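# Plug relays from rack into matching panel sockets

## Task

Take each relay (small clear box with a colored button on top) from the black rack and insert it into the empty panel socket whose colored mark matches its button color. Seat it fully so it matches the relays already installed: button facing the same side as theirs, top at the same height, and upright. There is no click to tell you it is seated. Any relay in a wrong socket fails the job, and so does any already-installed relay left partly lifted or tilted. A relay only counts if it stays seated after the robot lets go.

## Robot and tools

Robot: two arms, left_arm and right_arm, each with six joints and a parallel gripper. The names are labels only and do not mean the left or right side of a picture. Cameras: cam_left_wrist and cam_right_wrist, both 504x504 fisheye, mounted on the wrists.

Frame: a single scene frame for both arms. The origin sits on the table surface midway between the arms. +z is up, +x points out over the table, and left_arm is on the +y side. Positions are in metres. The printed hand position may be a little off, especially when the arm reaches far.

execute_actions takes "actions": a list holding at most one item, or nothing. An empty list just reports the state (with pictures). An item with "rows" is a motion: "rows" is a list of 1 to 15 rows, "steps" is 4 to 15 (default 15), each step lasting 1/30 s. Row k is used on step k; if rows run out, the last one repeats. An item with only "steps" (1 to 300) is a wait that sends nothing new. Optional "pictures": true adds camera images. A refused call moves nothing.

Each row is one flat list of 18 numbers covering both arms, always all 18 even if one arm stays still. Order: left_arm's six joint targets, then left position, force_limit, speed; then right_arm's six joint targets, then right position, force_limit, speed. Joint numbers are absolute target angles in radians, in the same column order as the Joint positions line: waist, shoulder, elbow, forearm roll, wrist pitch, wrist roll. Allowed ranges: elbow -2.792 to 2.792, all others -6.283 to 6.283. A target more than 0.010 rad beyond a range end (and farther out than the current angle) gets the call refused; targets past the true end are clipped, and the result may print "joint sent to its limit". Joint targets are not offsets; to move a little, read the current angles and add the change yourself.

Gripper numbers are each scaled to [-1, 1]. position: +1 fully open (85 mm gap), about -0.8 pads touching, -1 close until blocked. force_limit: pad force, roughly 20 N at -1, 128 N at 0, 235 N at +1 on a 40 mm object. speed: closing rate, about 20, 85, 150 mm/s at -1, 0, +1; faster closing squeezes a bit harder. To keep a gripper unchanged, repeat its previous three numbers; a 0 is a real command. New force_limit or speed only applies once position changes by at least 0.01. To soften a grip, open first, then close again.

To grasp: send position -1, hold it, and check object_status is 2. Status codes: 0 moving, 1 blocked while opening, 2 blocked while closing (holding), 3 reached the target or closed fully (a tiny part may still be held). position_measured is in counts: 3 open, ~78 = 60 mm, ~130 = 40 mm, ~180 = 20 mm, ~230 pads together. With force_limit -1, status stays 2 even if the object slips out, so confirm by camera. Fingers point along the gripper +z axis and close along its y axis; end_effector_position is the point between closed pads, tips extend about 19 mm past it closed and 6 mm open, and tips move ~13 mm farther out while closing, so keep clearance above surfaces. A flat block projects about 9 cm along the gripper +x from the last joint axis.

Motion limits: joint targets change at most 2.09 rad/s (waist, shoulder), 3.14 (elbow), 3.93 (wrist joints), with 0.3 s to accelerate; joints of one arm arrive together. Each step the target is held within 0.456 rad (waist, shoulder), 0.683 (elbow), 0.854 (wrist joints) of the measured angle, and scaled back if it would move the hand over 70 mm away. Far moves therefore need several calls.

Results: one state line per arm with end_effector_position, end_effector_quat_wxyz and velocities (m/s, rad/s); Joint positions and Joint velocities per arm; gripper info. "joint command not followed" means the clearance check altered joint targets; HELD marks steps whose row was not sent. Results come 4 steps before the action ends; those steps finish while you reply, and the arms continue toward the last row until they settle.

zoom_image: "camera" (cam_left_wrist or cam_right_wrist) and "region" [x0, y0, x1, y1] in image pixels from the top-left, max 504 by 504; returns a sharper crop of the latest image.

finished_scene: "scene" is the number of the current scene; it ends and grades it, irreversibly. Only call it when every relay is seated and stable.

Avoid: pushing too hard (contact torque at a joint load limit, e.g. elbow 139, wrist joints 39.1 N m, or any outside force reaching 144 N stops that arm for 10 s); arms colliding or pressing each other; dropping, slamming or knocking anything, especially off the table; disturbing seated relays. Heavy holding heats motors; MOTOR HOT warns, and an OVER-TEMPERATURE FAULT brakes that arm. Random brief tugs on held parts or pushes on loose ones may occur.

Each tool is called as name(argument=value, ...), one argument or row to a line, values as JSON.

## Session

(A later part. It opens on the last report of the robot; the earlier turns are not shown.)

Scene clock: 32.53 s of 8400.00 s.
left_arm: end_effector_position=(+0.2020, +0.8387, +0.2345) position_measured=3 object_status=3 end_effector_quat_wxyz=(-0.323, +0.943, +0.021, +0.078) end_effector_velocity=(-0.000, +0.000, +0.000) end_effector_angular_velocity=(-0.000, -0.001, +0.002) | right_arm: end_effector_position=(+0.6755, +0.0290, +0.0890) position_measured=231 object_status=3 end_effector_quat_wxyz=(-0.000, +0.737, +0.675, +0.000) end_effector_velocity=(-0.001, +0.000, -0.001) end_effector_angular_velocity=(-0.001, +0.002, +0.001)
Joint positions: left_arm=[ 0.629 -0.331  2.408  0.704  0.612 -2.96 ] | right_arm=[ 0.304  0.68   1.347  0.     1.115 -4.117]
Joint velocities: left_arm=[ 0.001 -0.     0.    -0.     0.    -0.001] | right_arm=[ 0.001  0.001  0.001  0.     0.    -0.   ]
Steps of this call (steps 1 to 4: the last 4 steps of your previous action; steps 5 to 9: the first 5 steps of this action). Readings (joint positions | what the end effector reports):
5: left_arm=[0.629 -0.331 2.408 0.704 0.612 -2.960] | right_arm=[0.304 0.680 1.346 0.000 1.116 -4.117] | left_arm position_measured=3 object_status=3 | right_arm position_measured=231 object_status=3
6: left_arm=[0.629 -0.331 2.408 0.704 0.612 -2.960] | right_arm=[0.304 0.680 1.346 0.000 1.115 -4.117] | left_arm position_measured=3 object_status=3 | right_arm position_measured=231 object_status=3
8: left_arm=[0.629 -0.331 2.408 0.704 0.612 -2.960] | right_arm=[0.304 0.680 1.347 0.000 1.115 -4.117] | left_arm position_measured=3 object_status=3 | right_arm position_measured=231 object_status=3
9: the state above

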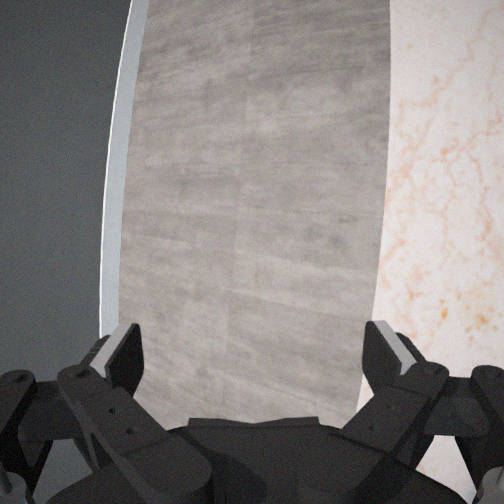

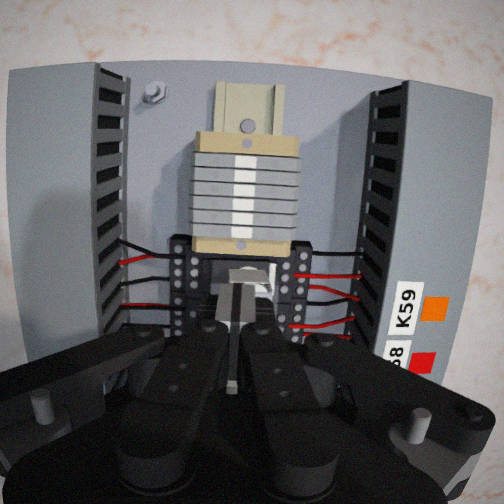

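Continue: .088, .087.

execute_actions(
  actions=[
    {"rows":[[0.629,-0.331,2.408,0.704,0.612,-2.96,1,0,0,0.304,0.6812,1.3475,0,1.1129,-4.117,-1,-0.4,1]],"steps":9},
  ],
)

execute_actions(
  actions=[
    {"rows":[[0.629,-0.331,2.408,0.704,0.612,-2.96,1,0,0,0.304,0.6819,1.3482,0,1.1115,-4.117,-1,-0.4,1]],"steps":9},
  ],
)

Scene clock: 32.83 s of 8400.00 s.
left_arm: end_effector_position=(+0.2020, +0.8387, +0.2345) position_measured=3 object_status=3 end_effector_quat_wxyz=(-0.323, +0.943, +0.021, +0.078) end_effector_velocity=(-0.000, +0.000, +0.000) end_effector_angular_velocity=(+0.000, -0.000, +0.001) | right_arm: end_effector_position=(+0.6754, +0.0290, +0.0876) position_measured=231 object_status=3 end_effector_quat_wxyz=(-0.000, +0.737, +0.675, -0.000) end_effector_velocity=(-0.000, -0.000, -0.001) end_effector_angular_velocity=(-0.000, +0.001, -0.000)
Joint positions: left_arm=[ 0.629 -0.331  2.408  0.704  0.612 -2.96 ] | right_arm=[ 0.304  0.681  1.348  0.     1.113 -4.117]
Joint velocities: left_arm=[ 0.    -0.    -0.    -0.     0.001 -0.001] | right_arm=[-0.     0.001  0.    -0.     0.    -0.   ]
Steps of this call (steps 1 to 4: the last 4 steps of your previous action; steps 5 to 9: the first 5 steps of this action). Readings (joint positions | what the end effector reports):
5: left_arm=[0.629 -0.331 2.408 0.704 0.612 -2.960] | right_arm=[0.304 0.680 1.347 0.000 1.114 -4.117] | left_arm position_measured=3 object_status=3 | right_arm position_measured=231 object_status=3
6: left_arm=[0.629 -0.331 2.408 0.704 0.612 -2.960] | right_arm=[0.304 0.681 1.347 0.000 1.113 -4.117] | left_arm position_measured=3 object_status=3 | right_arm position_measured=231 object_status=3
8: left_arm=[0.629 -0.331 2.408 0.704 0.612 -2.960] | right_arm=[0.304 0.681 1.348 0.000 1.113 -4.117] | left_arm position_measured=3 object_status=3 | right_arm position_measured=231 object_status=3
9: the state above

Scene clock: 33.13 s of 8400.00 s.
left_arm: end_effector_position=(+0.2020, +0.8387, +0.2345) position_measured=3 object_status=3 end_effector_quat_wxyz=(-0.323, +0.943, +0.021, +0.078) end_effector_velocity=(+0.000, -0.000, +0.000) end_effector_angular_velocity=(+0.000, -0.000, -0.001) | right_arm: end_effector_position=(+0.6756, +0.0291, +0.0870) position_measured=231 object_status=3 end_effector_quat_wxyz=(+0.000, +0.737, +0.675, +0.000) end_effector_velocity=(-0.001, -0.001, -0.001) end_effector_angular_velocity=(-0.001, +0.002, -0.000)
Joint positions: left_arm=[ 0.629 -0.331  2.408  0.704  0.612 -2.96 ] | right_arm=[ 0.304  0.682  1.348  0.     1.111 -4.117]
Joint velocities: left_arm=[-0.001 -0.    -0.     0.     0.     0.   ] | right_arm=[-0.    -0.001  0.003  0.    -0.     0.   ]
Steps of this call (steps 1 to 4: the last 4 steps of your previous action; steps 5 to 9: the first 5 steps of this action). Readings (joint positions | what the end effector reports):
5: left_arm=[0.629 -0.331 2.408 0.704 0.612 -2.960] | right_arm=[0.304 0.681 1.348 0.000 1.113 -4.117] | left_arm position_measured=3 object_status=3 | right_arm position_measured=231 object_status=3
6: left_arm=[0.629 -0.331 2.408 0.704 0.612 -2.960] | right_arm=[0.304 0.682 1.348 0.000 1.112 -4.117] | left_arm position_measured=3 object_status=3 | right_arm position_measured=231 object_status=3
8: left_arm=[0.629 -0.331 2.408 0.704 0.612 -2.960] | right_arm=[0.304 0.682 1.348 0.000 1.111 -4.117] | left_arm position_measured=3 object_status=3 | right_arm position_measured=231 object_status=3
9: the state above

execute_actions(
  actions=[
    {"rows":[[0.629,-0.331,2.408,0.704,0.612,-2.96,1,0,0,0.304,0.6826,1.3489,0,1.1101,-4.117,-1,-0.4,1]],"steps":9},
  ],
)

execute_actions(
  actions=[
    {"rows":[[0.629,-0.331,2.408,0.704,0.612,-2.96,1,0,0,0.304,0.6833,1.3496,0,1.1087,-4.117,-1,-0.4,1]],"steps":9},
  ],
  pictures=true,
)

Scene clock: 33.67 s of 8400.00 s.
left_arm: end_effector_position=(+0.2020, +0.8387, +0.2345) position_measured=3 object_status=3 end_effector_quat_wxyz=(-0.323, +0.943, +0.021, +0.078) end_effector_velocity=(+0.000, +0.000, +0.000) end_effector_angular_velocity=(+0.000, +0.000, -0.001) | right_arm: end_effector_position=(+0.6755, +0.0290, +0.0861) position_measured=231 object_status=3 end_effector_quat_wxyz=(+0.000, +0.737, +0.675, +0.000) end_effector_velocity=(+0.000, -0.000, +0.001) end_effector_angular_velocity=(+0.001, -0.001, -0.000)
Joint positions: left_arm=[ 0.629 -0.331  2.408  0.704  0.612 -2.96 ] | right_arm=[ 0.304  0.682  1.349  0.     1.11  -4.117]
Joint velocities: left_arm=[-0.     0.    -0.    -0.    -0.     0.001] | right_arm=[-0.    -0.001  0.    -0.    -0.001  0.   ]
Steps of this call (steps 1 to 4: the last 4 steps of your previous action; steps 5 to 11: the robot went on to your last target; steps 12 to 16: the first 5 steps of this action). Readings (joint positions | what the end effector reports):
12: left_arm=[0.629 -0.331 2.408 0.704 0.612 -2.960] | right_arm=[0.304 0.682 1.348 0.000 1.111 -4.117] | left_arm position_measured=3 object_status=3 | right_arm position_measured=231 object_status=3
13: left_arm=[0.629 -0.331 2.408 0.704 0.612 -2.960] | right_arm=[0.304 0.682 1.349 0.000 1.111 -4.117] | left_arm position_measured=3 object_status=3 | right_arm position_measured=231 object_status=3
15: left_arm=[0.629 -0.331 2.408 0.704 0.612 -2.960] | right_arm=[0.304 0.682 1.349 0.000 1.110 -4.117] | left_arm position_measured=3 object_status=3 | right_arm position_measured=231 object_status=3
16: the state above

Scene clock: 33.97 s of 8400.00 s.
left_arm: end_effector_position=(+0.2020, +0.8387, +0.2345) position_measured=3 object_status=3 end_effector_quat_wxyz=(-0.323, +0.943, +0.021, +0.078) end_effector_velocity=(+0.000, -0.001, -0.001) end_effector_angular_velocity=(-0.001, +0.000, -0.001) | right_arm: end_effector_position=(+0.6755, +0.0290, +0.0853) position_measured=231 object_status=3 end_effector_quat_wxyz=(+0.000, +0.737, +0.675, +0.000) end_effector_velocity=(-0.001, +0.001, -0.001) end_effector_angular_velocity=(-0.000, +0.000, +0.001)
Joint positions: left_arm=[ 0.629 -0.331  2.408  0.704  0.612 -2.96 ] | right_arm=[ 0.304  0.683  1.349 -0.     1.109 -4.117]
Joint velocities: left_arm=[-0.001  0.     0.001 -0.    -0.    -0.001] | right_arm=[ 0.001  0.001  0.001 -0.    -0.002 -0.   ]
Steps of this call (steps 1 to 4: the last 4 steps of your previous action; steps 5 to 9: the first 5 steps of this action). Readings (joint positions | what the end effector reports):
5: left_arm=[0.629 -0.331 2.408 0.704 0.612 -2.960] | right_arm=[0.304 0.682 1.349 0.000 1.110 -4.117] | left_arm position_measured=3 object_status=3 | right_arm position_measured=231 object_status=3
6: left_arm=[0.629 -0.331 2.408 0.704 0.612 -2.960] | right_arm=[0.304 0.683 1.349 -0.000 1.109 -4.117] | left_arm position_measured=3 object_status=3 | right_arm position_measured=231 object_status=3
8: left_arm=[0.629 -0.331 2.408 0.704 0.612 -2.960] | right_arm=[0.304 0.683 1.349 -0.000 1.109 -4.117] | left_arm position_measured=3 object_status=3 | right_arm position_measured=231 object_status=3
9: the state above

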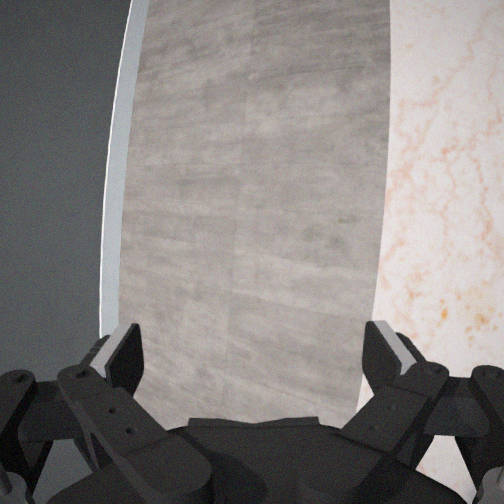

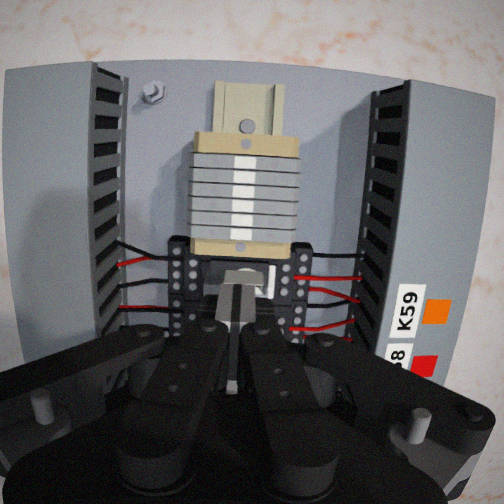

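execute_actions(
  actions=[
    {"rows":[[0.629,-0.331,2.408,0.704,0.612,-2.96,1,0,0,0.304,0.684,1.3503,0,1.1073,-4.117,-1,-0.4,1]],"steps":10},
  ],
)

execute_actions(
  actions=[],
)

Scene clock: 44.20 s of 8400.00 s.
left_arm: end_effector_position=(+0.2020, +0.8387, +0.2345) position_measured=3 object_status=3 end_effector_quat_wxyz=(-0.323, +0.943, +0.021, +0.078) end_effector_velocity=(-0.000, -0.000, -0.000) end_effector_angular_velocity=(-0.001, +0.000, +0.001) | right_arm: end_effector_position=(+0.6766, +0.0296, +0.0871) position_measured=231 object_status=3 end_effector_quat_wxyz=(+0.000, +0.737, +0.675, +0.002) end_effector_velocity=(+0.001, -0.000, +0.003) end_effector_angular_velocity=(+0.002, -0.003, -0.001)
Joint positions: left_arm=[ 0.629 -0.331  2.408  0.704  0.612 -2.96 ] | right_arm=[ 0.304  0.682  1.348 -0.     1.108 -4.117]
Joint velocities: left_arm=[ 0.     0.     0.     0.     0.001 -0.001] | right_arm=[-0.001 -0.003 -0.     0.     0.     0.   ]
FORCE FAULT: contact force on the right arm reached its limit, and that arm stopped for 10 seconds. The contact can be on any part of that arm, not only on its tool. That arm's remaining commands of this call were not run. That arm holds still and accepts commands again. Move the arm away from the contact; if what it grips holds it there, let go first. Pushing or pulling that hard again can fault the arm again.
Kept back: nothing.
The stop of the right arm began at step 7 of this call (marked STOPPED below). From that step on that arm followed nothing that you had sent. 8 of its steps, steps kept back included, did not run and will not run. The other arm was sent all steps of this action in this call, none kept back. Nothing is kept back now, and the robot has no last target.
Steps of this call (steps 1 to 4: the last 4 steps of your previous action; steps 5 to 10: the first 6 steps of this action; steps 11 to 14: the last 4 steps of this action, not kept back; steps 15 to 307: the stop continued). Readings (joint positions | what the end effector reports):
5: left_arm=[0.629 -0.331 2.408 0.704 0.612 -2.960] | right_arm=[0.304 0.683 1.350 -0.000 1.109 -4.117] | left_arm position_measured=3 object_status=3 | right_arm position_measured=231 object_status=3
6: left_arm=[0.629 -0.331 2.408 0.704 0.612 -2.960] | right_arm=[0.304 0.683 1.350 -0.000 1.108 -4.117] | left_arm position_measured=3 object_status=3 | right_arm position_measured=231 object_status=3
7: left_arm=[0.629 -0.331 2.408 0.704 0.612 -2.960] | right_arm=[0.304 0.682 1.349 -0.000 1.108 -4.117] | left_arm position_measured=3 object_status=3 | right_arm position_measured=231 object_status=3 STOPPED (the right arm)
8: left_arm=[0.629 -0.331 2.408 0.704 0.612 -2.960] | right_arm=[0.304 0.682 1.348 -0.000 1.108 -4.117] | left_arm position_measured=3 object_status=3 | right_arm position_measured=231 object_status=3
12: left_arm=[0.629 -0.331 2.408 0.704 0.612 -2.960] | right_arm=[0.304 0.682 1.348 -0.000 1.108 -4.117] | left_arm position_measured=3 object_status=3 | right_arm position_measured=231 object_status=3
307: the state above

Scene clock: 44.20 s of 8400.00 s.
left_arm: end_effector_position=(+0.2020, +0.8387, +0.2345) position_measured=3 object_status=3 end_effector_quat_wxyz=(-0.323, +0.943, +0.021, +0.078) end_effector_velocity=(-0.000, -0.000, -0.000) end_effector_angular_velocity=(-0.001, +0.000, +0.001) | right_arm: end_effector_position=(+0.6766, +0.0296, +0.0871) position_measured=231 object_status=3 end_effector_quat_wxyz=(+0.000, +0.737, +0.675, +0.002) end_effector_velocity=(+0.001, -0.000, +0.003) end_effector_angular_velocity=(+0.002, -0.003, -0.001)
Joint positions: left_arm=[ 0.629 -0.331  2.408  0.704  0.612 -2.96 ] | right_arm=[ 0.304  0.682  1.348 -0.     1.108 -4.117]
Joint velocities: left_arm=[ 0.     0.     0.     0.     0.001 -0.001] | right_arm=[-0.001 -0.003 -0.     0.     0.     0.   ]
Kept back: nothing.

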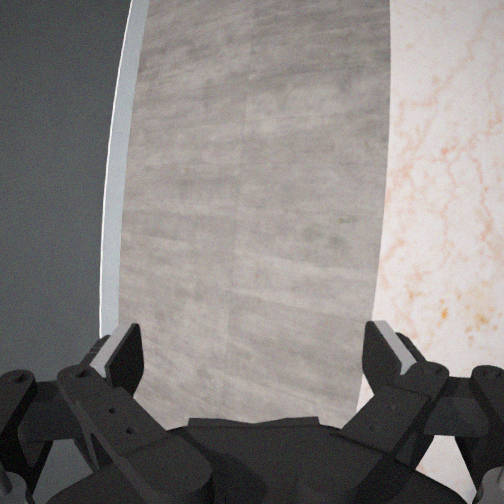

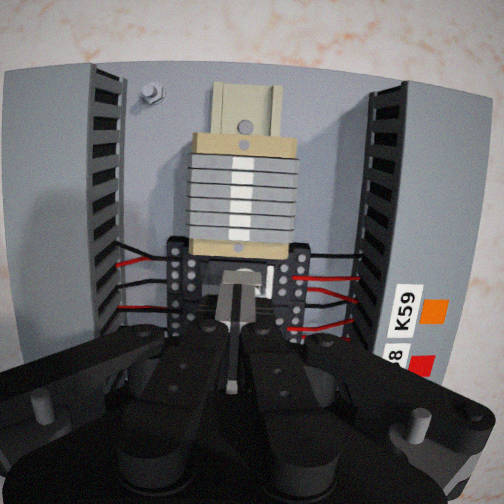

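execute_actions(
  actions=[
    {"rows":[[0.629,-0.331,2.408,0.704,0.612,-2.96,1,0,0,0.304,0.6581,1.3244,0,1.1591,-4.117,1,-0.4,1],[0.629,-0.331,2.408,0.704,0.612,-2.96,1,0,0,0.304,0.6581,1.3244,0,1.1591,-4.117,1,-0.4,1],[0.629,-0.331,2.408,0.704,0.612,-2.96,1,0,0,0.304,0.6581,1.3244,0,1.1591,-4.117,1,-0.4,1],[0.629,-0.331,2.408,0.704,0.612,-2.96,1,0,0,0.304,0.6581,1.3244,0,1.1591,-4.117,1,-0.4,1],[0.629,-0.331,2.408,0.704,0.612,-2.96,1,0,0,0.304,0.6581,1.3244,0,1.1591,-4.117,1,-0.4,1],[0.629,-0.331,2.408,0.704,0.612,-2.96,1,0,0,0.2991,0.5978,1.3892,0,1.1546,-2.551,1,-0.4,1]],"steps":15},
  ],
)

execute_actions(
  actions=[
    {"steps":20},
  ],
  pictures=true,
)

zoom_image(
  camera="cam_right_wrist",
  region=[100,130,400,330],
)

Scene clock: 44.93 s of 8400.00 s.
left_arm: end_effector_position=(+0.2020, +0.8387, +0.2345) position_measured=3 object_status=3 end_effector_quat_wxyz=(-0.323, +0.943, +0.021, +0.078) end_effector_velocity=(-0.000, +0.000, -0.000) end_effector_angular_velocity=(-0.000, +0.000, +0.001) | right_arm: end_effector_position=(+0.6704, +0.0252, +0.1241) position_measured=125 object_status=0 end_effector_quat_wxyz=(+0.000, +0.795, +0.607, +0.000) end_effector_velocity=(-0.059, -0.045, +0.049) end_effector_angular_velocity=(+0.002, -0.002, -2.111)
Joint positions: left_arm=[ 0.629 -0.331  2.408  0.704  0.612 -2.96 ] | right_arm=[ 0.303  0.646  1.338  0.     1.157 -3.94 ]
Joint velocities: left_arm=[ 0.001 -0.    -0.     0.     0.001 -0.001] | right_arm=[-0.012 -0.146  0.157 -0.001 -0.015  2.099]
Steps of this call (steps 1 to 11: nothing new was sent; steps 12 to 22: the first 11 steps of this action). Readings (joint positions | what the end effector reports):
12: left_arm=[0.629 -0.331 2.408 0.704 0.612 -2.960] | right_arm=[0.304 0.682 1.348 -0.000 1.108 -4.117] | left_arm position_measured=3 object_status=3 | right_arm position_measured=231 object_status=0
13: left_arm=[0.629 -0.331 2.408 0.704 0.612 -2.960] | right_arm=[0.304 0.679 1.345 -0.000 1.115 -4.117] | left_arm position_measured=3 object_status=3 | right_arm position_measured=231 object_status=0
15: left_arm=[0.629 -0.331 2.408 0.704 0.612 -2.960] | right_arm=[0.304 0.661 1.327 0.000 1.152 -4.117] | left_arm position_measured=3 object_status=3 | right_arm position_measured=215 object_status=0
19: left_arm=[0.629 -0.331 2.408 0.704 0.612 -2.960] | right_arm=[0.304 0.656 1.327 0.000 1.159 -4.089] | left_arm position_measured=3 object_status=3 | right_arm position_measured=165 object_status=0
22: the state above

Scene clock: 45.60 s of 8400.00 s.
left_arm: end_effector_position=(+0.2020, +0.8387, +0.2345) position_measured=3 object_status=3 end_effector_quat_wxyz=(-0.323, +0.943, +0.021, +0.078) end_effector_velocity=(+0.000, +0.000, +0.000) end_effector_angular_velocity=(+0.000, -0.001, +0.001) | right_arm: end_effector_position=(+0.6501, +0.0100, +0.1398) position_measured=3 object_status=3 end_effector_quat_wxyz=(+0.000, +0.999, -0.044, -0.000) end_effector_velocity=(+0.000, -0.001, +0.001) end_effector_angular_velocity=(+0.000, -0.001, -0.002)
Joint positions: left_arm=[ 0.629 -0.331  2.408  0.704  0.612 -2.96 ] | right_arm=[ 0.299  0.598  1.389 -0.     1.155 -2.551]
Joint velocities: left_arm=[ 0.    -0.    -0.     0.    -0.    -0.001] | right_arm=[-0.001 -0.001  0.    -0.     0.     0.002]
Kept back: nothing.
Steps of this call (steps 1 to 4: the last 4 steps of your previous action; steps 5 to 20: the robot went on to your last target). Readings (joint positions | what the end effector reports):
1: left_arm=[0.629 -0.331 2.408 0.704 0.612 -2.960] | right_arm=[0.303 0.641 1.344 0.000 1.157 -3.861] | left_arm position_measured=3 object_status=3 | right_arm position_measured=112 object_status=0
2: left_arm=[0.629 -0.331 2.408 0.704 0.612 -2.960] | right_arm=[0.302 0.634 1.350 0.000 1.156 -3.768] | left_arm position_measured=3 object_status=3 | right_arm position_measured=99 object_status=0
4: left_arm=[0.629 -0.331 2.408 0.704 0.612 -2.960] | right_arm=[0.301 0.622 1.363 0.000 1.156 -3.538] | left_arm position_measured=3 object_status=3 | right_arm position_measured=72 object_status=0
8: left_arm=[0.629 -0.331 2.408 0.704 0.612 -2.960] | right_arm=[0.300 0.607 1.379 0.000 1.155 -3.030] | left_arm position_measured=3 object_status=3 | right_arm position_measured=20 object_status=0
20: the state above

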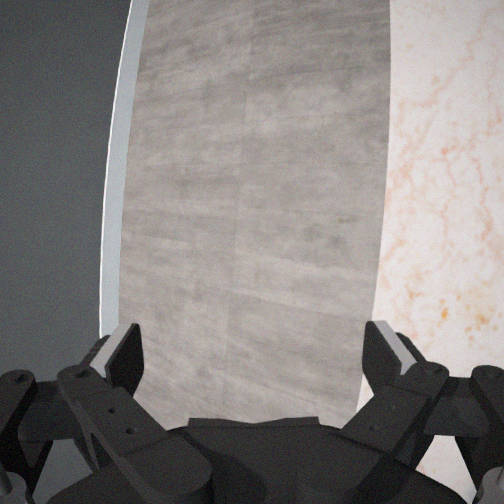

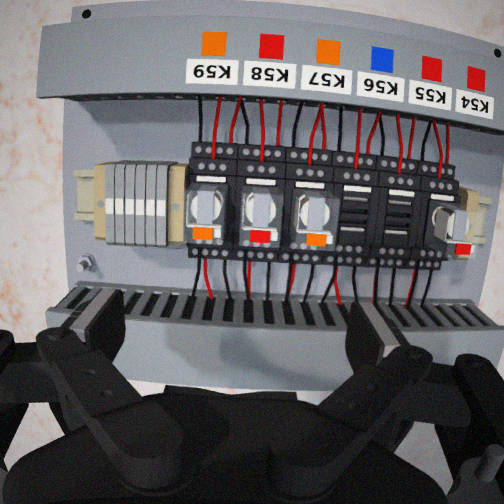

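Region (100, 130, 400, 330) of cam_right_wrist's 504x504 image, scaled by 1.680, with more detail than that image has.

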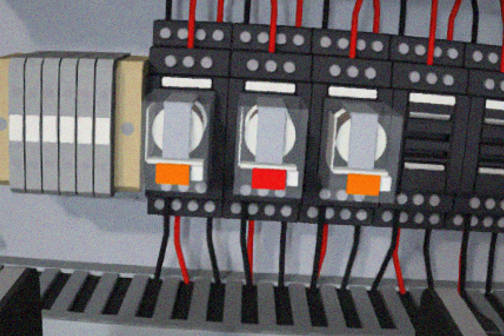

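execute_actions(
  actions=[],
)

Scene clock: 46.10 s of 8400.00 s.
left_arm: end_effector_position=(+0.2020, +0.8387, +0.2345) position_measured=3 object_status=3 end_effector_quat_wxyz=(-0.323, +0.943, +0.021, +0.078) end_effector_velocity=(+0.000, +0.000, +0.000) end_effector_angular_velocity=(+0.000, -0.001, +0.001) | right_arm: end_effector_position=(+0.6501, +0.0100, +0.1398) position_measured=3 object_status=3 end_effector_quat_wxyz=(+0.000, +0.999, -0.044, -0.000) end_effector_velocity=(+0.000, -0.000, +0.000) end_effector_angular_velocity=(-0.000, -0.001, -0.000)
Joint positions: left_arm=[ 0.629 -0.331  2.408  0.704  0.612 -2.96 ] | right_arm=[ 0.299  0.598  1.389 -0.     1.155 -2.551]
Joint velocities: left_arm=[ 0.     0.    -0.001 -0.    -0.    -0.001] | right_arm=[-0.    -0.001  0.    -0.001  0.     0.   ]
Kept back: nothing.
Steps of this call (steps 1 to 15: the robot went on to your last target). Readings (joint positions | what the end effector reports):
1: left_arm=[0.629 -0.331 2.408 0.704 0.612 -2.960] | right_arm=[0.299 0.598 1.389 -0.000 1.155 -2.551] | left_arm position_measured=3 object_status=3 | right_arm position_measured=3 object_status=3
2: left_arm=[0.629 -0.331 2.408 0.704 0.612 -2.960] | right_arm=[0.299 0.598 1.389 -0.000 1.155 -2.551] | left_arm position_measured=3 object_status=3 | right_arm position_measured=3 object_status=3
4: left_arm=[0.629 -0.331 2.408 0.704 0.612 -2.960] | right_arm=[0.299 0.598 1.389 -0.000 1.155 -2.551] | left_arm position_measured=3 object_status=3 | right_arm position_measured=3 object_status=3
8: left_arm=[0.629 -0.331 2.408 0.704 0.612 -2.960] | right_arm=[0.299 0.598 1.389 -0.000 1.155 -2.551] | left_arm position_measured=3 object_status=3 | right_arm position_measured=3 object_status=3
15: the state above

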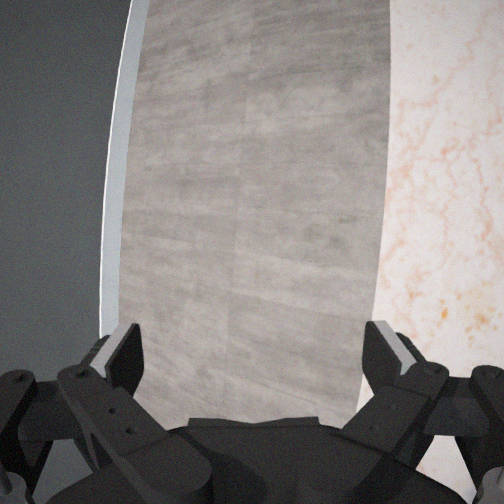

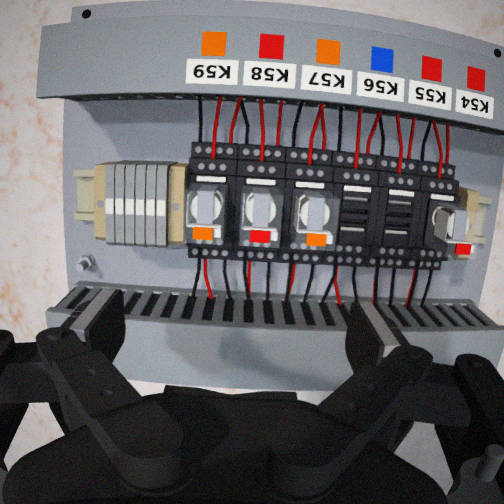

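execute_actions(
  actions=[
    {"rows":[[0.629,-0.331,2.408,0.704,0.612,-2.96,1,0,0,-0.0954,0.491,1.5845,0,1.0661,-1.5062,0.15,-0.4,1]],"steps":15},
  ],
)

execute_actions(
  actions=[
    {"rows":[[0.629,-0.331,2.408,0.704,0.612,-2.96,1,0,0,-0.0954,0.491,1.5845,0,1.0661,-1.5062,0.15,-0.4,1]],"steps":15},
  ],
)

execute_actions(
  actions=[
    {"rows":[[0.629,-0.331,2.408,0.704,0.612,-2.96,1,0,0,-0.0954,0.5509,1.6333,0,0.9574,-1.5062,0.15,-0.4,1]],"steps":15},
  ],
  pictures=true,
)

Scene clock: 46.80 s of 8400.00 s.
left_arm: end_effector_position=(+0.2020, +0.8387, +0.2345) position_measured=3 object_status=3 end_effector_quat_wxyz=(-0.323, +0.943, +0.021, +0.078) end_effector_velocity=(-0.000, +0.000, +0.000) end_effector_angular_velocity=(+0.000, +0.000, -0.000) | right_arm: end_effector_position=(+0.6838, -0.1333, +0.1359) position_measured=102 object_status=0 end_effector_quat_wxyz=(+0.000, +0.942, -0.337, -0.000) end_effector_velocity=(+0.068, -0.496, -0.014) end_effector_angular_velocity=(-0.001, +0.000, -2.224)
Joint positions: left_arm=[ 0.629 -0.331  2.408  0.704  0.612 -2.96 ] | right_arm=[ 0.127  0.551  1.474 -0.     1.116 -2.123]
Joint velocities: left_arm=[ 0.    -0.001 -0.     0.     0.001  0.001] | right_arm=[-0.593 -0.161  0.293 -0.    -0.132  1.631]
Steps of this call (steps 1 to 10: the robot went on to your last target; steps 11 to 21: the first 11 steps of this action). Readings (joint positions | what the end effector reports):
11: left_arm=[0.629 -0.331 2.408 0.704 0.612 -2.960] | right_arm=[0.299 0.598 1.389 -0.000 1.155 -2.551] | left_arm position_measured=3 object_status=3 | right_arm position_measured=3 object_status=0
12: left_arm=[0.629 -0.331 2.408 0.704 0.612 -2.960] | right_arm=[0.296 0.597 1.391 -0.000 1.154 -2.544] | left_arm position_measured=3 object_status=3 | right_arm position_measured=4 object_status=0
14: left_arm=[0.629 -0.331 2.408 0.704 0.612 -2.960] | right_arm=[0.270 0.590 1.404 -0.000 1.148 -2.488] | left_arm position_measured=3 object_status=3 | right_arm position_measured=20 object_status=0
18: left_arm=[0.629 -0.331 2.408 0.704 0.612 -2.960] | right_arm=[0.187 0.568 1.445 -0.000 1.129 -2.288] | left_arm position_measured=3 object_status=3 | right_arm position_measured=70 object_status=0
21: the state above

Scene clock: 47.30 s of 8400.00 s.
left_arm: end_effector_position=(+0.2020, +0.8387, +0.2345) position_measured=3 object_status=3 end_effector_quat_wxyz=(-0.323, +0.943, +0.021, +0.078) end_effector_velocity=(-0.000, -0.001, -0.001) end_effector_angular_velocity=(-0.001, +0.000, -0.001) | right_arm: end_effector_position=(+0.6863, -0.3158, +0.1298) position_measured=110 object_status=3 end_effector_quat_wxyz=(+0.000, -0.723, +0.691, -0.000) end_effector_velocity=(-0.001, -0.000, -0.000) end_effector_angular_velocity=(+0.000, +0.000, -0.004)
Joint positions: left_arm=[ 0.629 -0.331  2.408  0.704  0.612 -2.96 ] | right_arm=[-0.095  0.491  1.584 -0.     1.066 -1.507]
Joint velocities: left_arm=[-0.001 -0.001  0.002 -0.    -0.    -0.   ] | right_arm=[-0.    -0.001  0.001  0.    -0.     0.004]
Steps of this call (steps 1 to 4: the last 4 steps of your previous action; steps 5 to 15: the first 11 steps of this action). Readings (joint positions | what the end effector reports):
5: left_arm=[0.629 -0.331 2.408 0.704 0.612 -2.960] | right_arm=[0.027 0.524 1.524 -0.000 1.093 -1.844] | left_arm position_measured=3 object_status=3 | right_arm position_measured=109 object_status=0
6: left_arm=[0.629 -0.331 2.408 0.704 0.612 -2.960] | right_arm=[0.006 0.519 1.534 -0.000 1.089 -1.788] | left_arm position_measured=3 object_status=3 | right_arm position_measured=110 object_status=0
8: left_arm=[0.629 -0.331 2.408 0.704 0.612 -2.960] | right_arm=[-0.035 0.507 1.554 -0.000 1.080 -1.674] | left_arm position_measured=3 object_status=3 | right_arm position_measured=110 object_status=0
12: left_arm=[0.629 -0.331 2.408 0.704 0.612 -2.960] | right_arm=[-0.093 0.492 1.583 -0.000 1.067 -1.515] | left_arm position_measured=3 object_status=3 | right_arm position_measured=110 object_status=3
15: the state above

Scene clock: 47.80 s of 8400.00 s.
left_arm: end_effector_position=(+0.2020, +0.8387, +0.2345) position_measured=3 object_status=3 end_effector_quat_wxyz=(-0.323, +0.943, +0.021, +0.078) end_effector_velocity=(-0.000, +0.000, -0.000) end_effector_angular_velocity=(-0.000, +0.001, +0.000) | right_arm: end_effector_position=(+0.6864, -0.3160, +0.0597) position_measured=110 object_status=3 end_effector_quat_wxyz=(-0.000, -0.722, +0.691, -0.000) end_effector_velocity=(+0.000, +0.000, +0.000) end_effector_angular_velocity=(+0.001, -0.001, -0.001)
Joint positions: left_arm=[ 0.629 -0.331  2.408  0.704  0.612 -2.96 ] | right_arm=[-0.095  0.551  1.633 -0.     0.957 -1.506]
Joint velocities: left_arm=[ 0.001  0.     0.     0.    -0.     0.001] | right_arm=[-0.    -0.    -0.     0.001 -0.     0.   ]
Steps of this call (steps 1 to 4: the last 4 steps of your previous action; steps 5 to 15: the first 11 steps of this action). Readings (joint positions | what the end effector reports):
5: left_arm=[0.629 -0.331 2.408 0.704 0.612 -2.960] | right_arm=[-0.095 0.491 1.585 -0.000 1.066 -1.506] | left_arm position_measured=3 object_status=3 | right_arm position_measured=110 object_status=3
6: left_arm=[0.629 -0.331 2.408 0.704 0.612 -2.960] | right_arm=[-0.095 0.494 1.587 -0.000 1.059 -1.506] | left_arm position_measured=3 object_status=3 | right_arm position_measured=110 object_status=3
8: left_arm=[0.629 -0.331 2.408 0.704 0.612 -2.960] | right_arm=[-0.095 0.522 1.611 -0.000 1.007 -1.506] | left_arm position_measured=3 object_status=3 | right_arm position_measured=110 object_status=3
12: left_arm=[0.629 -0.331 2.408 0.704 0.612 -2.960] | right_arm=[-0.095 0.551 1.633 -0.000 0.958 -1.506] | left_arm position_measured=3 object_status=3 | right_arm position_measured=110 object_status=3
15: the state above

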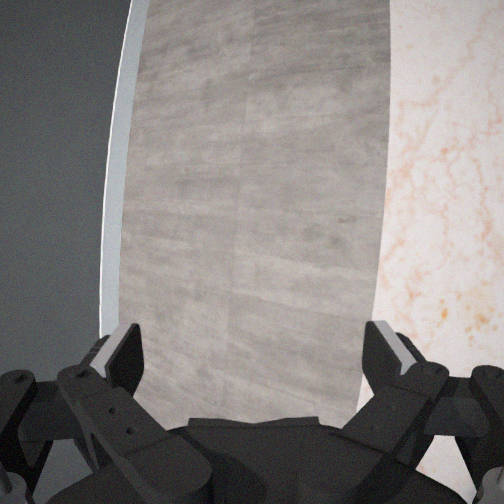

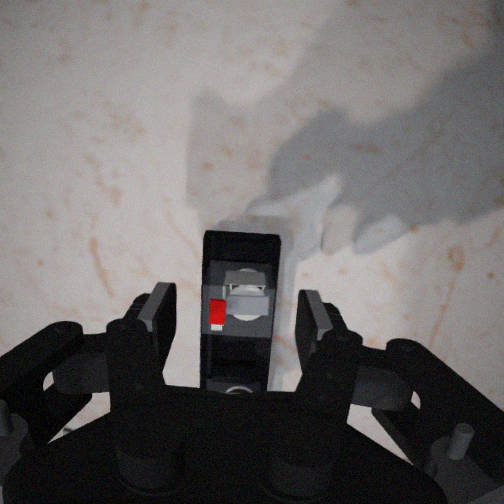

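execute_actions(
  actions=[
    {"rows":[[0.629,-0.331,2.408,0.704,0.612,-2.96,1,0,0,-0.0954,0.5622,1.6403,0,0.9391,-1.5062,0.15,-0.4,1],[0.629,-0.331,2.408,0.704,0.612,-2.96,1,0,0,-0.0954,0.5622,1.6403,0,0.9391,-1.5062,0.15,-0.4,1],[0.629,-0.331,2.408,0.704,0.612,-2.96,1,0,0,-0.0954,0.5622,1.6403,0,0.9391,-1.5062,0.15,-0.4,1],[0.629,-0.331,2.408,0.704,0.612,-2.96,1,0,0,-0.0954,0.5622,1.6403,0,0.9391,-1.5062,0.15,-0.4,1],[0.629,-0.331,2.408,0.704,0.612,-2.96,1,0,0,-0.0954,0.5622,1.6403,0,0.9391,-1.5062,0.15,-0.4,1],[0.629,-0.331,2.408,0.704,0.612,-2.96,1,0,0,-0.0954,0.5622,1.6403,0,0.9391,-1.5062,0.15,-0.4,1],[0.629,-0.331,2.408,0.704,0.612,-2.96,1,0,0,-0.0954,0.5622,1.6403,0,0.9391,-1.5062,-1,-0.4,0]],"steps":15},
  ],
)

execute_actions(
  actions=[
    {"rows":[[0.629,-0.331,2.408,0.704,0.612,-2.96,1,0,0,-0.0954,0.5622,1.6403,0,0.9391,-1.5062,-1,-0.4,0]],"steps":8},
  ],
  pictures=true,
)

Scene clock: 48.47 s of 8400.00 s.
left_arm: end_effector_position=(+0.2020, +0.8387, +0.2345) position_measured=3 object_status=3 end_effector_quat_wxyz=(-0.323, +0.943, +0.021, +0.078) end_effector_velocity=(-0.001, +0.000, +0.000) end_effector_angular_velocity=(-0.000, +0.001, +0.002) | right_arm: end_effector_position=(+0.6863, -0.3159, +0.0478) position_measured=126 object_status=0 end_effector_quat_wxyz=(+0.000, -0.722, +0.691, +0.000) end_effector_velocity=(-0.000, +0.001, -0.001) end_effector_angular_velocity=(-0.001, +0.001, +0.001)
Joint positions: left_arm=[ 0.629 -0.331  2.408  0.704  0.612 -2.96 ] | right_arm=[-0.095  0.562  1.64   0.     0.939 -1.506]
Joint velocities: left_arm=[ 0.002 -0.    -0.    -0.     0.001  0.   ] | right_arm=[ 0.001  0.001  0.    -0.001 -0.     0.   ]
Steps of this call (steps 1 to 4: the last 4 steps of your previous action; steps 5 to 9: the robot went on to your last target; steps 10 to 20: the first 11 steps of this action). Readings (joint positions | what the end effector reports):
10: left_arm=[0.629 -0.331 2.408 0.704 0.612 -2.960] | right_arm=[-0.095 0.551 1.633 0.000 0.957 -1.506] | left_arm position_measured=3 object_status=3 | right_arm position_measured=110 object_status=3
11: left_arm=[0.629 -0.331 2.408 0.704 0.612 -2.960] | right_arm=[-0.095 0.554 1.635 0.000 0.951 -1.506] | left_arm position_measured=3 object_status=3 | right_arm position_measured=110 object_status=3
13: left_arm=[0.629 -0.331 2.408 0.704 0.612 -2.960] | right_arm=[-0.095 0.562 1.641 0.000 0.940 -1.506] | left_arm position_measured=3 object_status=3 | right_arm position_measured=110 object_status=3
17: left_arm=[0.629 -0.331 2.408 0.704 0.612 -2.960] | right_arm=[-0.095 0.562 1.640 0.000 0.939 -1.506] | left_arm position_measured=3 object_status=3 | right_arm position_measured=110 object_status=0
20: the state above

Scene clock: 48.73 s of 8400.00 s.
left_arm: end_effector_position=(+0.2020, +0.8387, +0.2345) position_measured=3 object_status=3 end_effector_quat_wxyz=(-0.323, +0.943, +0.021, +0.078) end_effector_velocity=(+0.000, +0.000, +0.001) end_effector_angular_velocity=(+0.001, -0.001, +0.001) | right_arm: end_effector_position=(+0.6863, -0.3159, +0.0479) position_measured=165 object_status=0 end_effector_quat_wxyz=(+0.000, -0.722, +0.691, -0.000) end_effector_velocity=(-0.000, +0.000, +0.000) end_effector_angular_velocity=(+0.000, -0.001, +0.000)
Joint positions: left_arm=[ 0.629 -0.331  2.408  0.704  0.612 -2.96 ] | right_arm=[-0.095  0.562  1.64  -0.     0.939 -1.506]
Joint velocities: left_arm=[ 0.001 -0.    -0.001  0.    -0.    -0.   ] | right_arm=[ 0.    -0.001  0.     0.    -0.     0.   ]
Steps of this call (steps 1 to 4: the last 4 steps of your previous action; steps 5 to 8: the first 4 steps of this action). Readings (joint positions | what the end effector reports):
5: left_arm=[0.629 -0.331 2.408 0.704 0.612 -2.960] | right_arm=[-0.095 0.562 1.640 -0.000 0.939 -1.506] | left_arm position_measured=3 object_status=3 | right_arm position_measured=163 object_status=0
6: left_arm=[0.629 -0.331 2.408 0.704 0.612 -2.960] | right_arm=[-0.095 0.562 1.640 -0.000 0.939 -1.506] | left_arm position_measured=3 object_status=3 | right_arm position_measured=165 object_status=0
8: the state above

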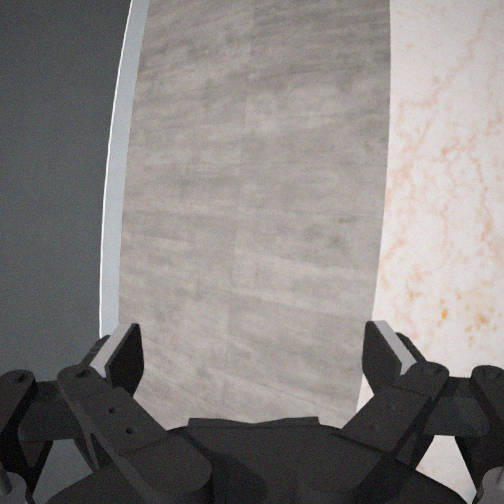

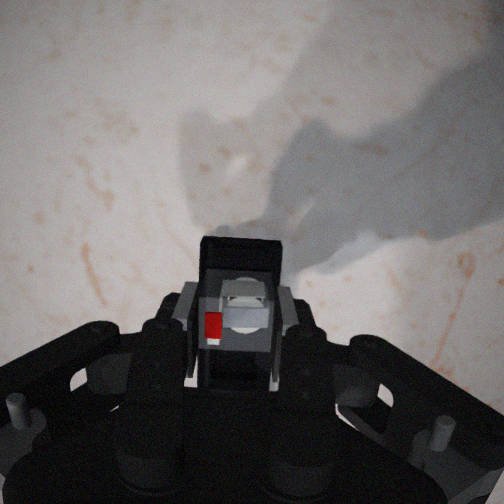

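execute_actions(
  actions=[
    {"rows":[[0.629,-0.331,2.408,0.704,0.612,-2.96,1,0,0,-0.0954,0.53,1.617,0,0.9946,-1.5062,-1,-0.4,0],[0.629,-0.331,2.408,0.704,0.612,-2.96,1,0,0,-0.0954,0.483,1.577,0,1.0816,-1.5062,-1,-0.4,0]],"steps":12},
  ],
)

execute_actions(
  actions=[
    {"rows":[[0.629,-0.331,2.408,0.704,0.612,-2.96,1,0,0,0.1947,0.5546,1.4612,0,1.1259,-4.2265,-1,-0.4,0]],"steps":15},
  ],
)

execute_actions(
  actions=[
    {"rows":[[0.629,-0.331,2.408,0.704,0.612,-2.96,1,0,0,0.1947,0.5546,1.4612,0,1.1259,-4.2265,-1,-0.4,0]],"steps":15},
  ],
)

execute_actions(
  actions=[
    {"rows":[[0.629,-0.331,2.408,0.704,0.612,-2.96,1,0,0,0.1947,0.5546,1.4612,0,1.1259,-4.2265,-1,-0.4,0]],"steps":10},
  ],
  pictures=true,
)

Scene clock: 49.43 s of 8400.00 s.
left_arm: end_effector_position=(+0.2020, +0.8387, +0.2345) position_measured=3 object_status=3 end_effector_quat_wxyz=(-0.323, +0.943, +0.021, +0.078) end_effector_velocity=(-0.000, -0.000, -0.000) end_effector_angular_velocity=(-0.001, +0.001, +0.000) | right_arm: end_effector_position=(+0.6864, -0.3160, +0.1402) position_measured=165 object_status=2 end_effector_quat_wxyz=(+0.001, -0.722, +0.691, -0.001) end_effector_velocity=(-0.013, -0.000, +0.014) end_effector_angular_velocity=(-0.003, +0.028, +0.001)
Joint positions: left_arm=[ 0.629 -0.331  2.408  0.704  0.612 -2.96 ] | right_arm=[-0.095  0.482  1.577  0.     1.08  -1.506]
Joint velocities: left_arm=[-0.     0.     0.    -0.     0.001  0.   ] | right_arm=[ 0.001 -0.017 -0.002  0.     0.048 -0.   ]
Steps of this call (steps 1 to 4: the last 4 steps of your previous action; steps 5 to 13: the robot went on to your last target; steps 14 to 21: the first 8 steps of this action). Readings (joint positions | what the end effector reports):
14: left_arm=[0.629 -0.331 2.408 0.704 0.612 -2.960] | right_arm=[-0.095 0.562 1.640 -0.000 0.939 -1.506] | left_arm position_measured=3 object_status=3 | right_arm position_measured=165 object_status=2
15: left_arm=[0.629 -0.331 2.408 0.704 0.612 -2.960] | right_arm=[-0.095 0.559 1.638 -0.000 0.945 -1.506] | left_arm position_measured=3 object_status=3 | right_arm position_measured=165 object_status=2
17: left_arm=[0.629 -0.331 2.408 0.704 0.612 -2.960] | right_arm=[-0.095 0.531 1.616 -0.000 0.997 -1.506] | left_arm position_measured=3 object_status=3 | right_arm position_measured=165 object_status=2
21: the state above

Scene clock: 49.93 s of 8400.00 s.
left_arm: end_effector_position=(+0.2020, +0.8387, +0.2345) position_measured=3 object_status=3 end_effector_quat_wxyz=(-0.323, +0.943, +0.021, +0.078) end_effector_velocity=(+0.001, -0.001, +0.000) end_effector_angular_velocity=(+0.000, -0.001, -0.003) | right_arm: end_effector_position=(+0.6848, -0.1962, +0.1401) position_measured=165 object_status=2 end_effector_quat_wxyz=(-0.000, +0.912, -0.409, +0.000) end_effector_velocity=(-0.036, +0.397, -0.000) end_effector_angular_velocity=(+0.000, +0.000, +2.915)
Joint positions: left_arm=[ 0.629 -0.331  2.408  0.704  0.612 -2.96 ] | right_arm=[ 0.053  0.52   1.518  0.     1.104 -2.041]
Joint velocities: left_arm=[-0.002 -0.    -0.     0.    -0.     0.   ] | right_arm=[ 0.487  0.121 -0.194  0.     0.074 -2.428]
Steps of this call (steps 1 to 4: the last 4 steps of your previous action; steps 5 to 15: the first 11 steps of this action). Readings (joint positions | what the end effector reports):
5: left_arm=[0.629 -0.331 2.408 0.704 0.612 -2.960] | right_arm=[-0.095 0.483 1.577 0.000 1.082 -1.506] | left_arm position_measured=3 object_status=3 | right_arm position_measured=165 object_status=2
6: left_arm=[0.629 -0.331 2.408 0.704 0.612 -2.960] | right_arm=[-0.093 0.483 1.576 0.000 1.082 -1.513] | left_arm position_measured=3 object_status=3 | right_arm position_measured=165 object_status=2
8: left_arm=[0.629 -0.331 2.408 0.704 0.612 -2.960] | right_arm=[-0.074 0.488 1.569 0.000 1.085 -1.569] | left_arm position_measured=3 object_status=3 | right_arm position_measured=165 object_status=2
12: left_arm=[0.629 -0.331 2.408 0.704 0.612 -2.960] | right_arm=[0.001 0.507 1.539 0.000 1.096 -1.814] | left_arm position_measured=3 object_status=3 | right_arm position_measured=165 object_status=2
15: the state above

Scene clock: 50.43 s of 8400.00 s.
left_arm: end_effector_position=(+0.2020, +0.8387, +0.2345) position_measured=3 object_status=3 end_effector_quat_wxyz=(-0.323, +0.943, +0.021, +0.078) end_effector_velocity=(+0.000, +0.000, +0.000) end_effector_angular_velocity=(+0.001, -0.002, +0.000) | right_arm: end_effector_position=(+0.6668, -0.0861, +0.1398) position_measured=165 object_status=2 end_effector_quat_wxyz=(-0.000, +0.865, +0.501, -0.000) end_effector_velocity=(-0.011, +0.046, -0.000) end_effector_angular_velocity=(-0.000, -0.000, +3.319)
Joint positions: left_arm=[ 0.629 -0.331  2.408  0.704  0.612 -2.96 ] | right_arm=[ 0.188  0.553  1.464 -0.     1.125 -3.8  ]
Joint velocities: left_arm=[ 0.    -0.    -0.     0.    -0.002 -0.001] | right_arm=[ 0.057  0.014 -0.023 -0.001  0.009 -3.261]
Steps of this call (steps 1 to 4: the last 4 steps of your previous action; steps 5 to 15: the first 11 steps of this action). Readings (joint positions | what the end effector reports):
5: left_arm=[0.629 -0.331 2.408 0.704 0.612 -2.960] | right_arm=[0.127 0.538 1.488 0.000 1.116 -2.535] | left_arm position_measured=3 object_status=3 | right_arm position_measured=165 object_status=2
6: left_arm=[0.629 -0.331 2.408 0.704 0.612 -2.960] | right_arm=[0.139 0.541 1.483 0.000 1.117 -2.659] | left_arm position_measured=3 object_status=3 | right_arm position_measured=165 object_status=2
8: left_arm=[0.629 -0.331 2.408 0.704 0.612 -2.960] | right_arm=[0.159 0.546 1.475 0.000 1.120 -2.916] | left_arm position_measured=3 object_status=3 | right_arm position_measured=165 object_status=2
12: left_arm=[0.629 -0.331 2.408 0.704 0.612 -2.960] | right_arm=[0.181 0.551 1.467 -0.000 1.124 -3.429] | left_arm position_measured=3 object_status=3 | right_arm position_measured=165 object_status=2
15: the state above

Scene clock: 50.77 s of 8400.00 s.
left_arm: end_effector_position=(+0.2020, +0.8387, +0.2345) position_measured=3 object_status=3 end_effector_quat_wxyz=(-0.323, +0.943, +0.021, +0.078) end_effector_velocity=(-0.000, -0.000, -0.000) end_effector_angular_velocity=(-0.000, +0.001, -0.000) | right_arm: end_effector_position=(+0.6655, -0.0806, +0.1398) position_measured=165 object_status=2 end_effector_quat_wxyz=(-0.000, +0.737, +0.675, -0.000) end_effector_velocity=(-0.000, +0.001, -0.001) end_effector_angular_velocity=(-0.000, +0.001, +0.005)
Joint positions: left_arm=[ 0.629 -0.331  2.408  0.704  0.612 -2.96 ] | right_arm=[ 0.195  0.555  1.461 -0.     1.126 -4.226]
Joint velocities: left_arm=[-0.     0.    -0.    -0.     0.001  0.   ] | right_arm=[ 0.001  0.002 -0.     0.    -0.    -0.004]
Steps of this call (steps 1 to 4: the last 4 steps of your previous action; steps 5 to 10: the first 6 steps of this action). Readings (joint positions | what the end effector reports):
5: left_arm=[0.629 -0.331 2.408 0.704 0.612 -2.960] | right_arm=[0.194 0.554 1.461 -0.000 1.126 -4.173] | left_arm position_measured=3 object_status=3 | right_arm position_measured=165 object_status=2
6: left_arm=[0.629 -0.331 2.408 0.704 0.612 -2.960] | right_arm=[0.195 0.555 1.461 -0.000 1.126 -4.205] | left_arm position_measured=3 object_status=3 | right_arm position_measured=165 object_status=2
8: left_arm=[0.629 -0.331 2.408 0.704 0.612 -2.960] | right_arm=[0.195 0.555 1.461 -0.000 1.126 -4.225] | left_arm position_measured=3 object_status=3 | right_arm position_measured=165 object_status=2
10: the state above

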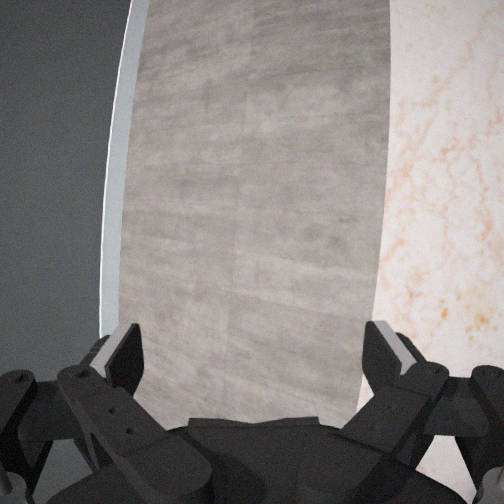

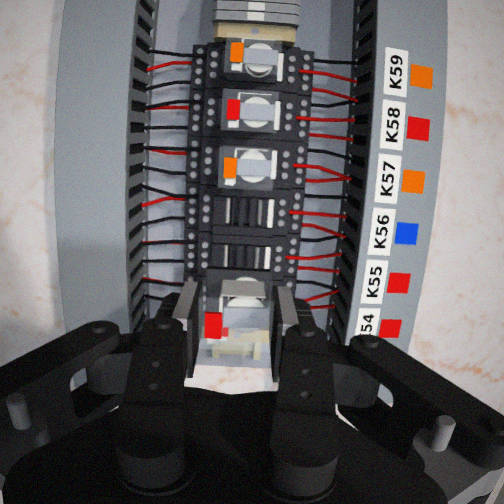

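execute_actions(
  actions=[
    {"rows":[[0.629,-0.331,2.408,0.704,0.612,-2.96,1,0,0,0.1947,0.5803,1.4884,0,1.0728,-4.2265,-1,-0.4,0]],"steps":14},
  ],
  pictures=true,
)

Scene clock: 51.23 s of 8400.00 s.
left_arm: end_effector_position=(+0.2020, +0.8387, +0.2345) position_measured=3 object_status=3 end_effector_quat_wxyz=(-0.323, +0.943, +0.021, +0.078) end_effector_velocity=(+0.000, -0.000, -0.000) end_effector_angular_velocity=(-0.000, -0.002, +0.001) | right_arm: end_effector_position=(+0.6656, -0.0804, +0.1046) position_measured=165 object_status=2 end_effector_quat_wxyz=(-0.000, +0.737, +0.676, -0.000) end_effector_velocity=(+0.000, +0.001, +0.003) end_effector_angular_velocity=(+0.004, -0.004, -0.001)
Joint positions: left_arm=[ 0.629 -0.331  2.408  0.704  0.612 -2.96 ] | right_arm=[ 0.195  0.581  1.488 -0.     1.073 -4.226]
Joint velocities: left_arm=[-0.     0.     0.     0.    -0.001 -0.002] | right_arm=[ 0.    -0.004 -0.     0.002 -0.001 -0.   ]
Steps of this call (steps 1 to 4: the last 4 steps of your previous action; steps 5 to 14: the first 10 steps of this action). Readings (joint positions | what the end effector reports):
5: left_arm=[0.629 -0.331 2.408 0.704 0.612 -2.960] | right_arm=[0.195 0.555 1.461 -0.000 1.126 -4.226] | left_arm position_measured=3 object_status=3 | right_arm position_measured=165 object_status=2
6: left_arm=[0.629 -0.331 2.408 0.704 0.612 -2.960] | right_arm=[0.195 0.558 1.464 -0.000 1.119 -4.226] | left_arm position_measured=3 object_status=3 | right_arm position_measured=165 object_status=2
8: left_arm=[0.629 -0.331 2.408 0.704 0.612 -2.960] | right_arm=[0.195 0.577 1.485 -0.000 1.081 -4.226] | left_arm position_measured=3 object_status=3 | right_arm position_measured=165 object_status=2
12: left_arm=[0.629 -0.331 2.408 0.704 0.612 -2.960] | right_arm=[0.195 0.581 1.488 -0.000 1.073 -4.226] | left_arm position_measured=3 object_status=3 | right_arm position_measured=165 object_status=2
14: the state above

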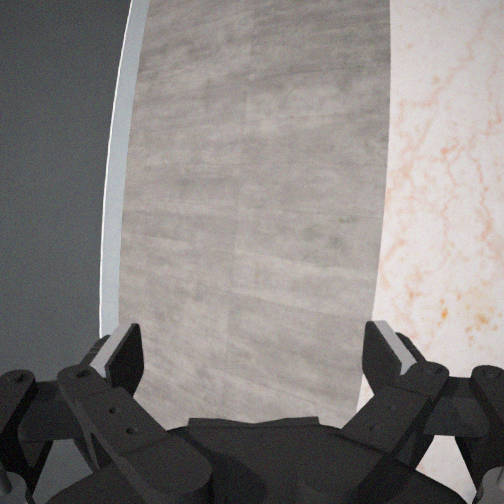

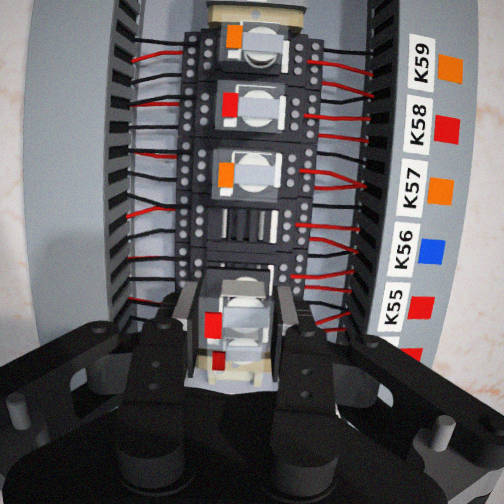

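execute_actions(
  actions=[
    {"rows":[[0.629,-0.331,2.408,0.704,0.612,-2.96,1,0,0,0.1947,0.5922,1.4986,0,1.0508,-4.2265,-1,-0.4,0]],"steps":12},
  ],
  pictures=true,
)

Scene clock: 52.13 s of 8400.00 s.
left_arm: end_effector_position=(+0.2020, +0.8387, +0.2345) position_measured=3 object_status=3 end_effector_quat_wxyz=(-0.323, +0.943, +0.021, +0.078) end_effector_velocity=(-0.000, +0.000, -0.000) end_effector_angular_velocity=(-0.000, +0.000, +0.000) | right_arm: end_effector_position=(+0.6657, -0.0805, +0.0900) position_measured=165 object_status=2 end_effector_quat_wxyz=(-0.000, +0.737, +0.676, -0.000) end_effector_velocity=(-0.000, +0.000, -0.001) end_effector_angular_velocity=(-0.000, +0.001, +0.000)
Joint positions: left_arm=[ 0.629 -0.331  2.408  0.704  0.612 -2.96 ] | right_arm=[ 0.195  0.592  1.499  0.     1.051 -4.227]
Joint velocities: left_arm=[ 0.  0. -0. -0.  0.  0.] | right_arm=[ 0.     0.001  0.     0.    -0.     0.   ]
Steps of this call (steps 1 to 4: the last 4 steps of your previous action; steps 5 to 15: the robot went on to your last target; steps 16 to 19: nothing new was sent; steps 20 to 27: the first 8 steps of this action). Readings (joint positions | what the end effector reports):
20: left_arm=[0.629 -0.331 2.408 0.704 0.612 -2.960] | right_arm=[0.195 0.580 1.489 0.000 1.073 -4.227] | left_arm position_measured=3 object_status=3 | right_arm position_measured=165 object_status=2
21: left_arm=[0.629 -0.331 2.408 0.704 0.612 -2.960] | right_arm=[0.195 0.583 1.491 0.000 1.066 -4.226] | left_arm position_measured=3 object_status=3 | right_arm position_measured=165 object_status=2
23: left_arm=[0.629 -0.331 2.408 0.704 0.612 -2.960] | right_arm=[0.195 0.592 1.500 0.000 1.051 -4.227] | left_arm position_measured=3 object_status=3 | right_arm position_measured=165 object_status=2
27: the state above

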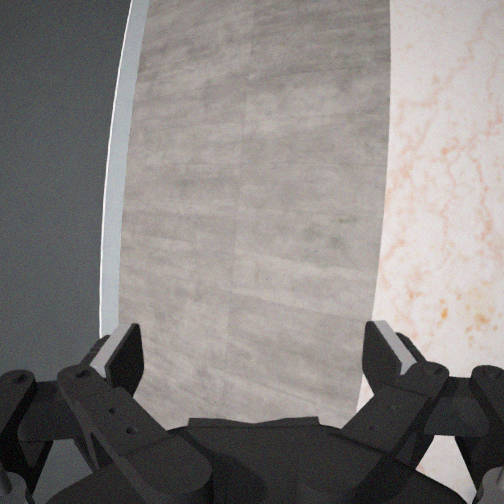

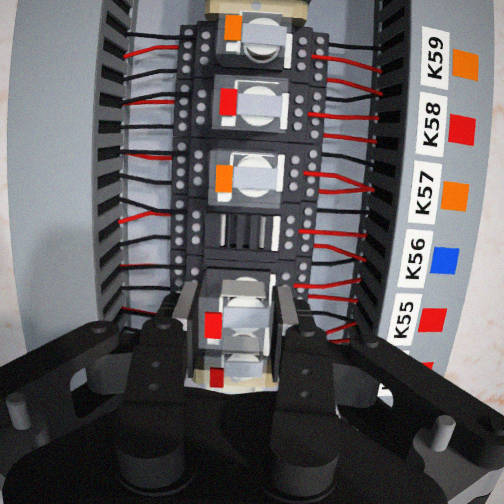

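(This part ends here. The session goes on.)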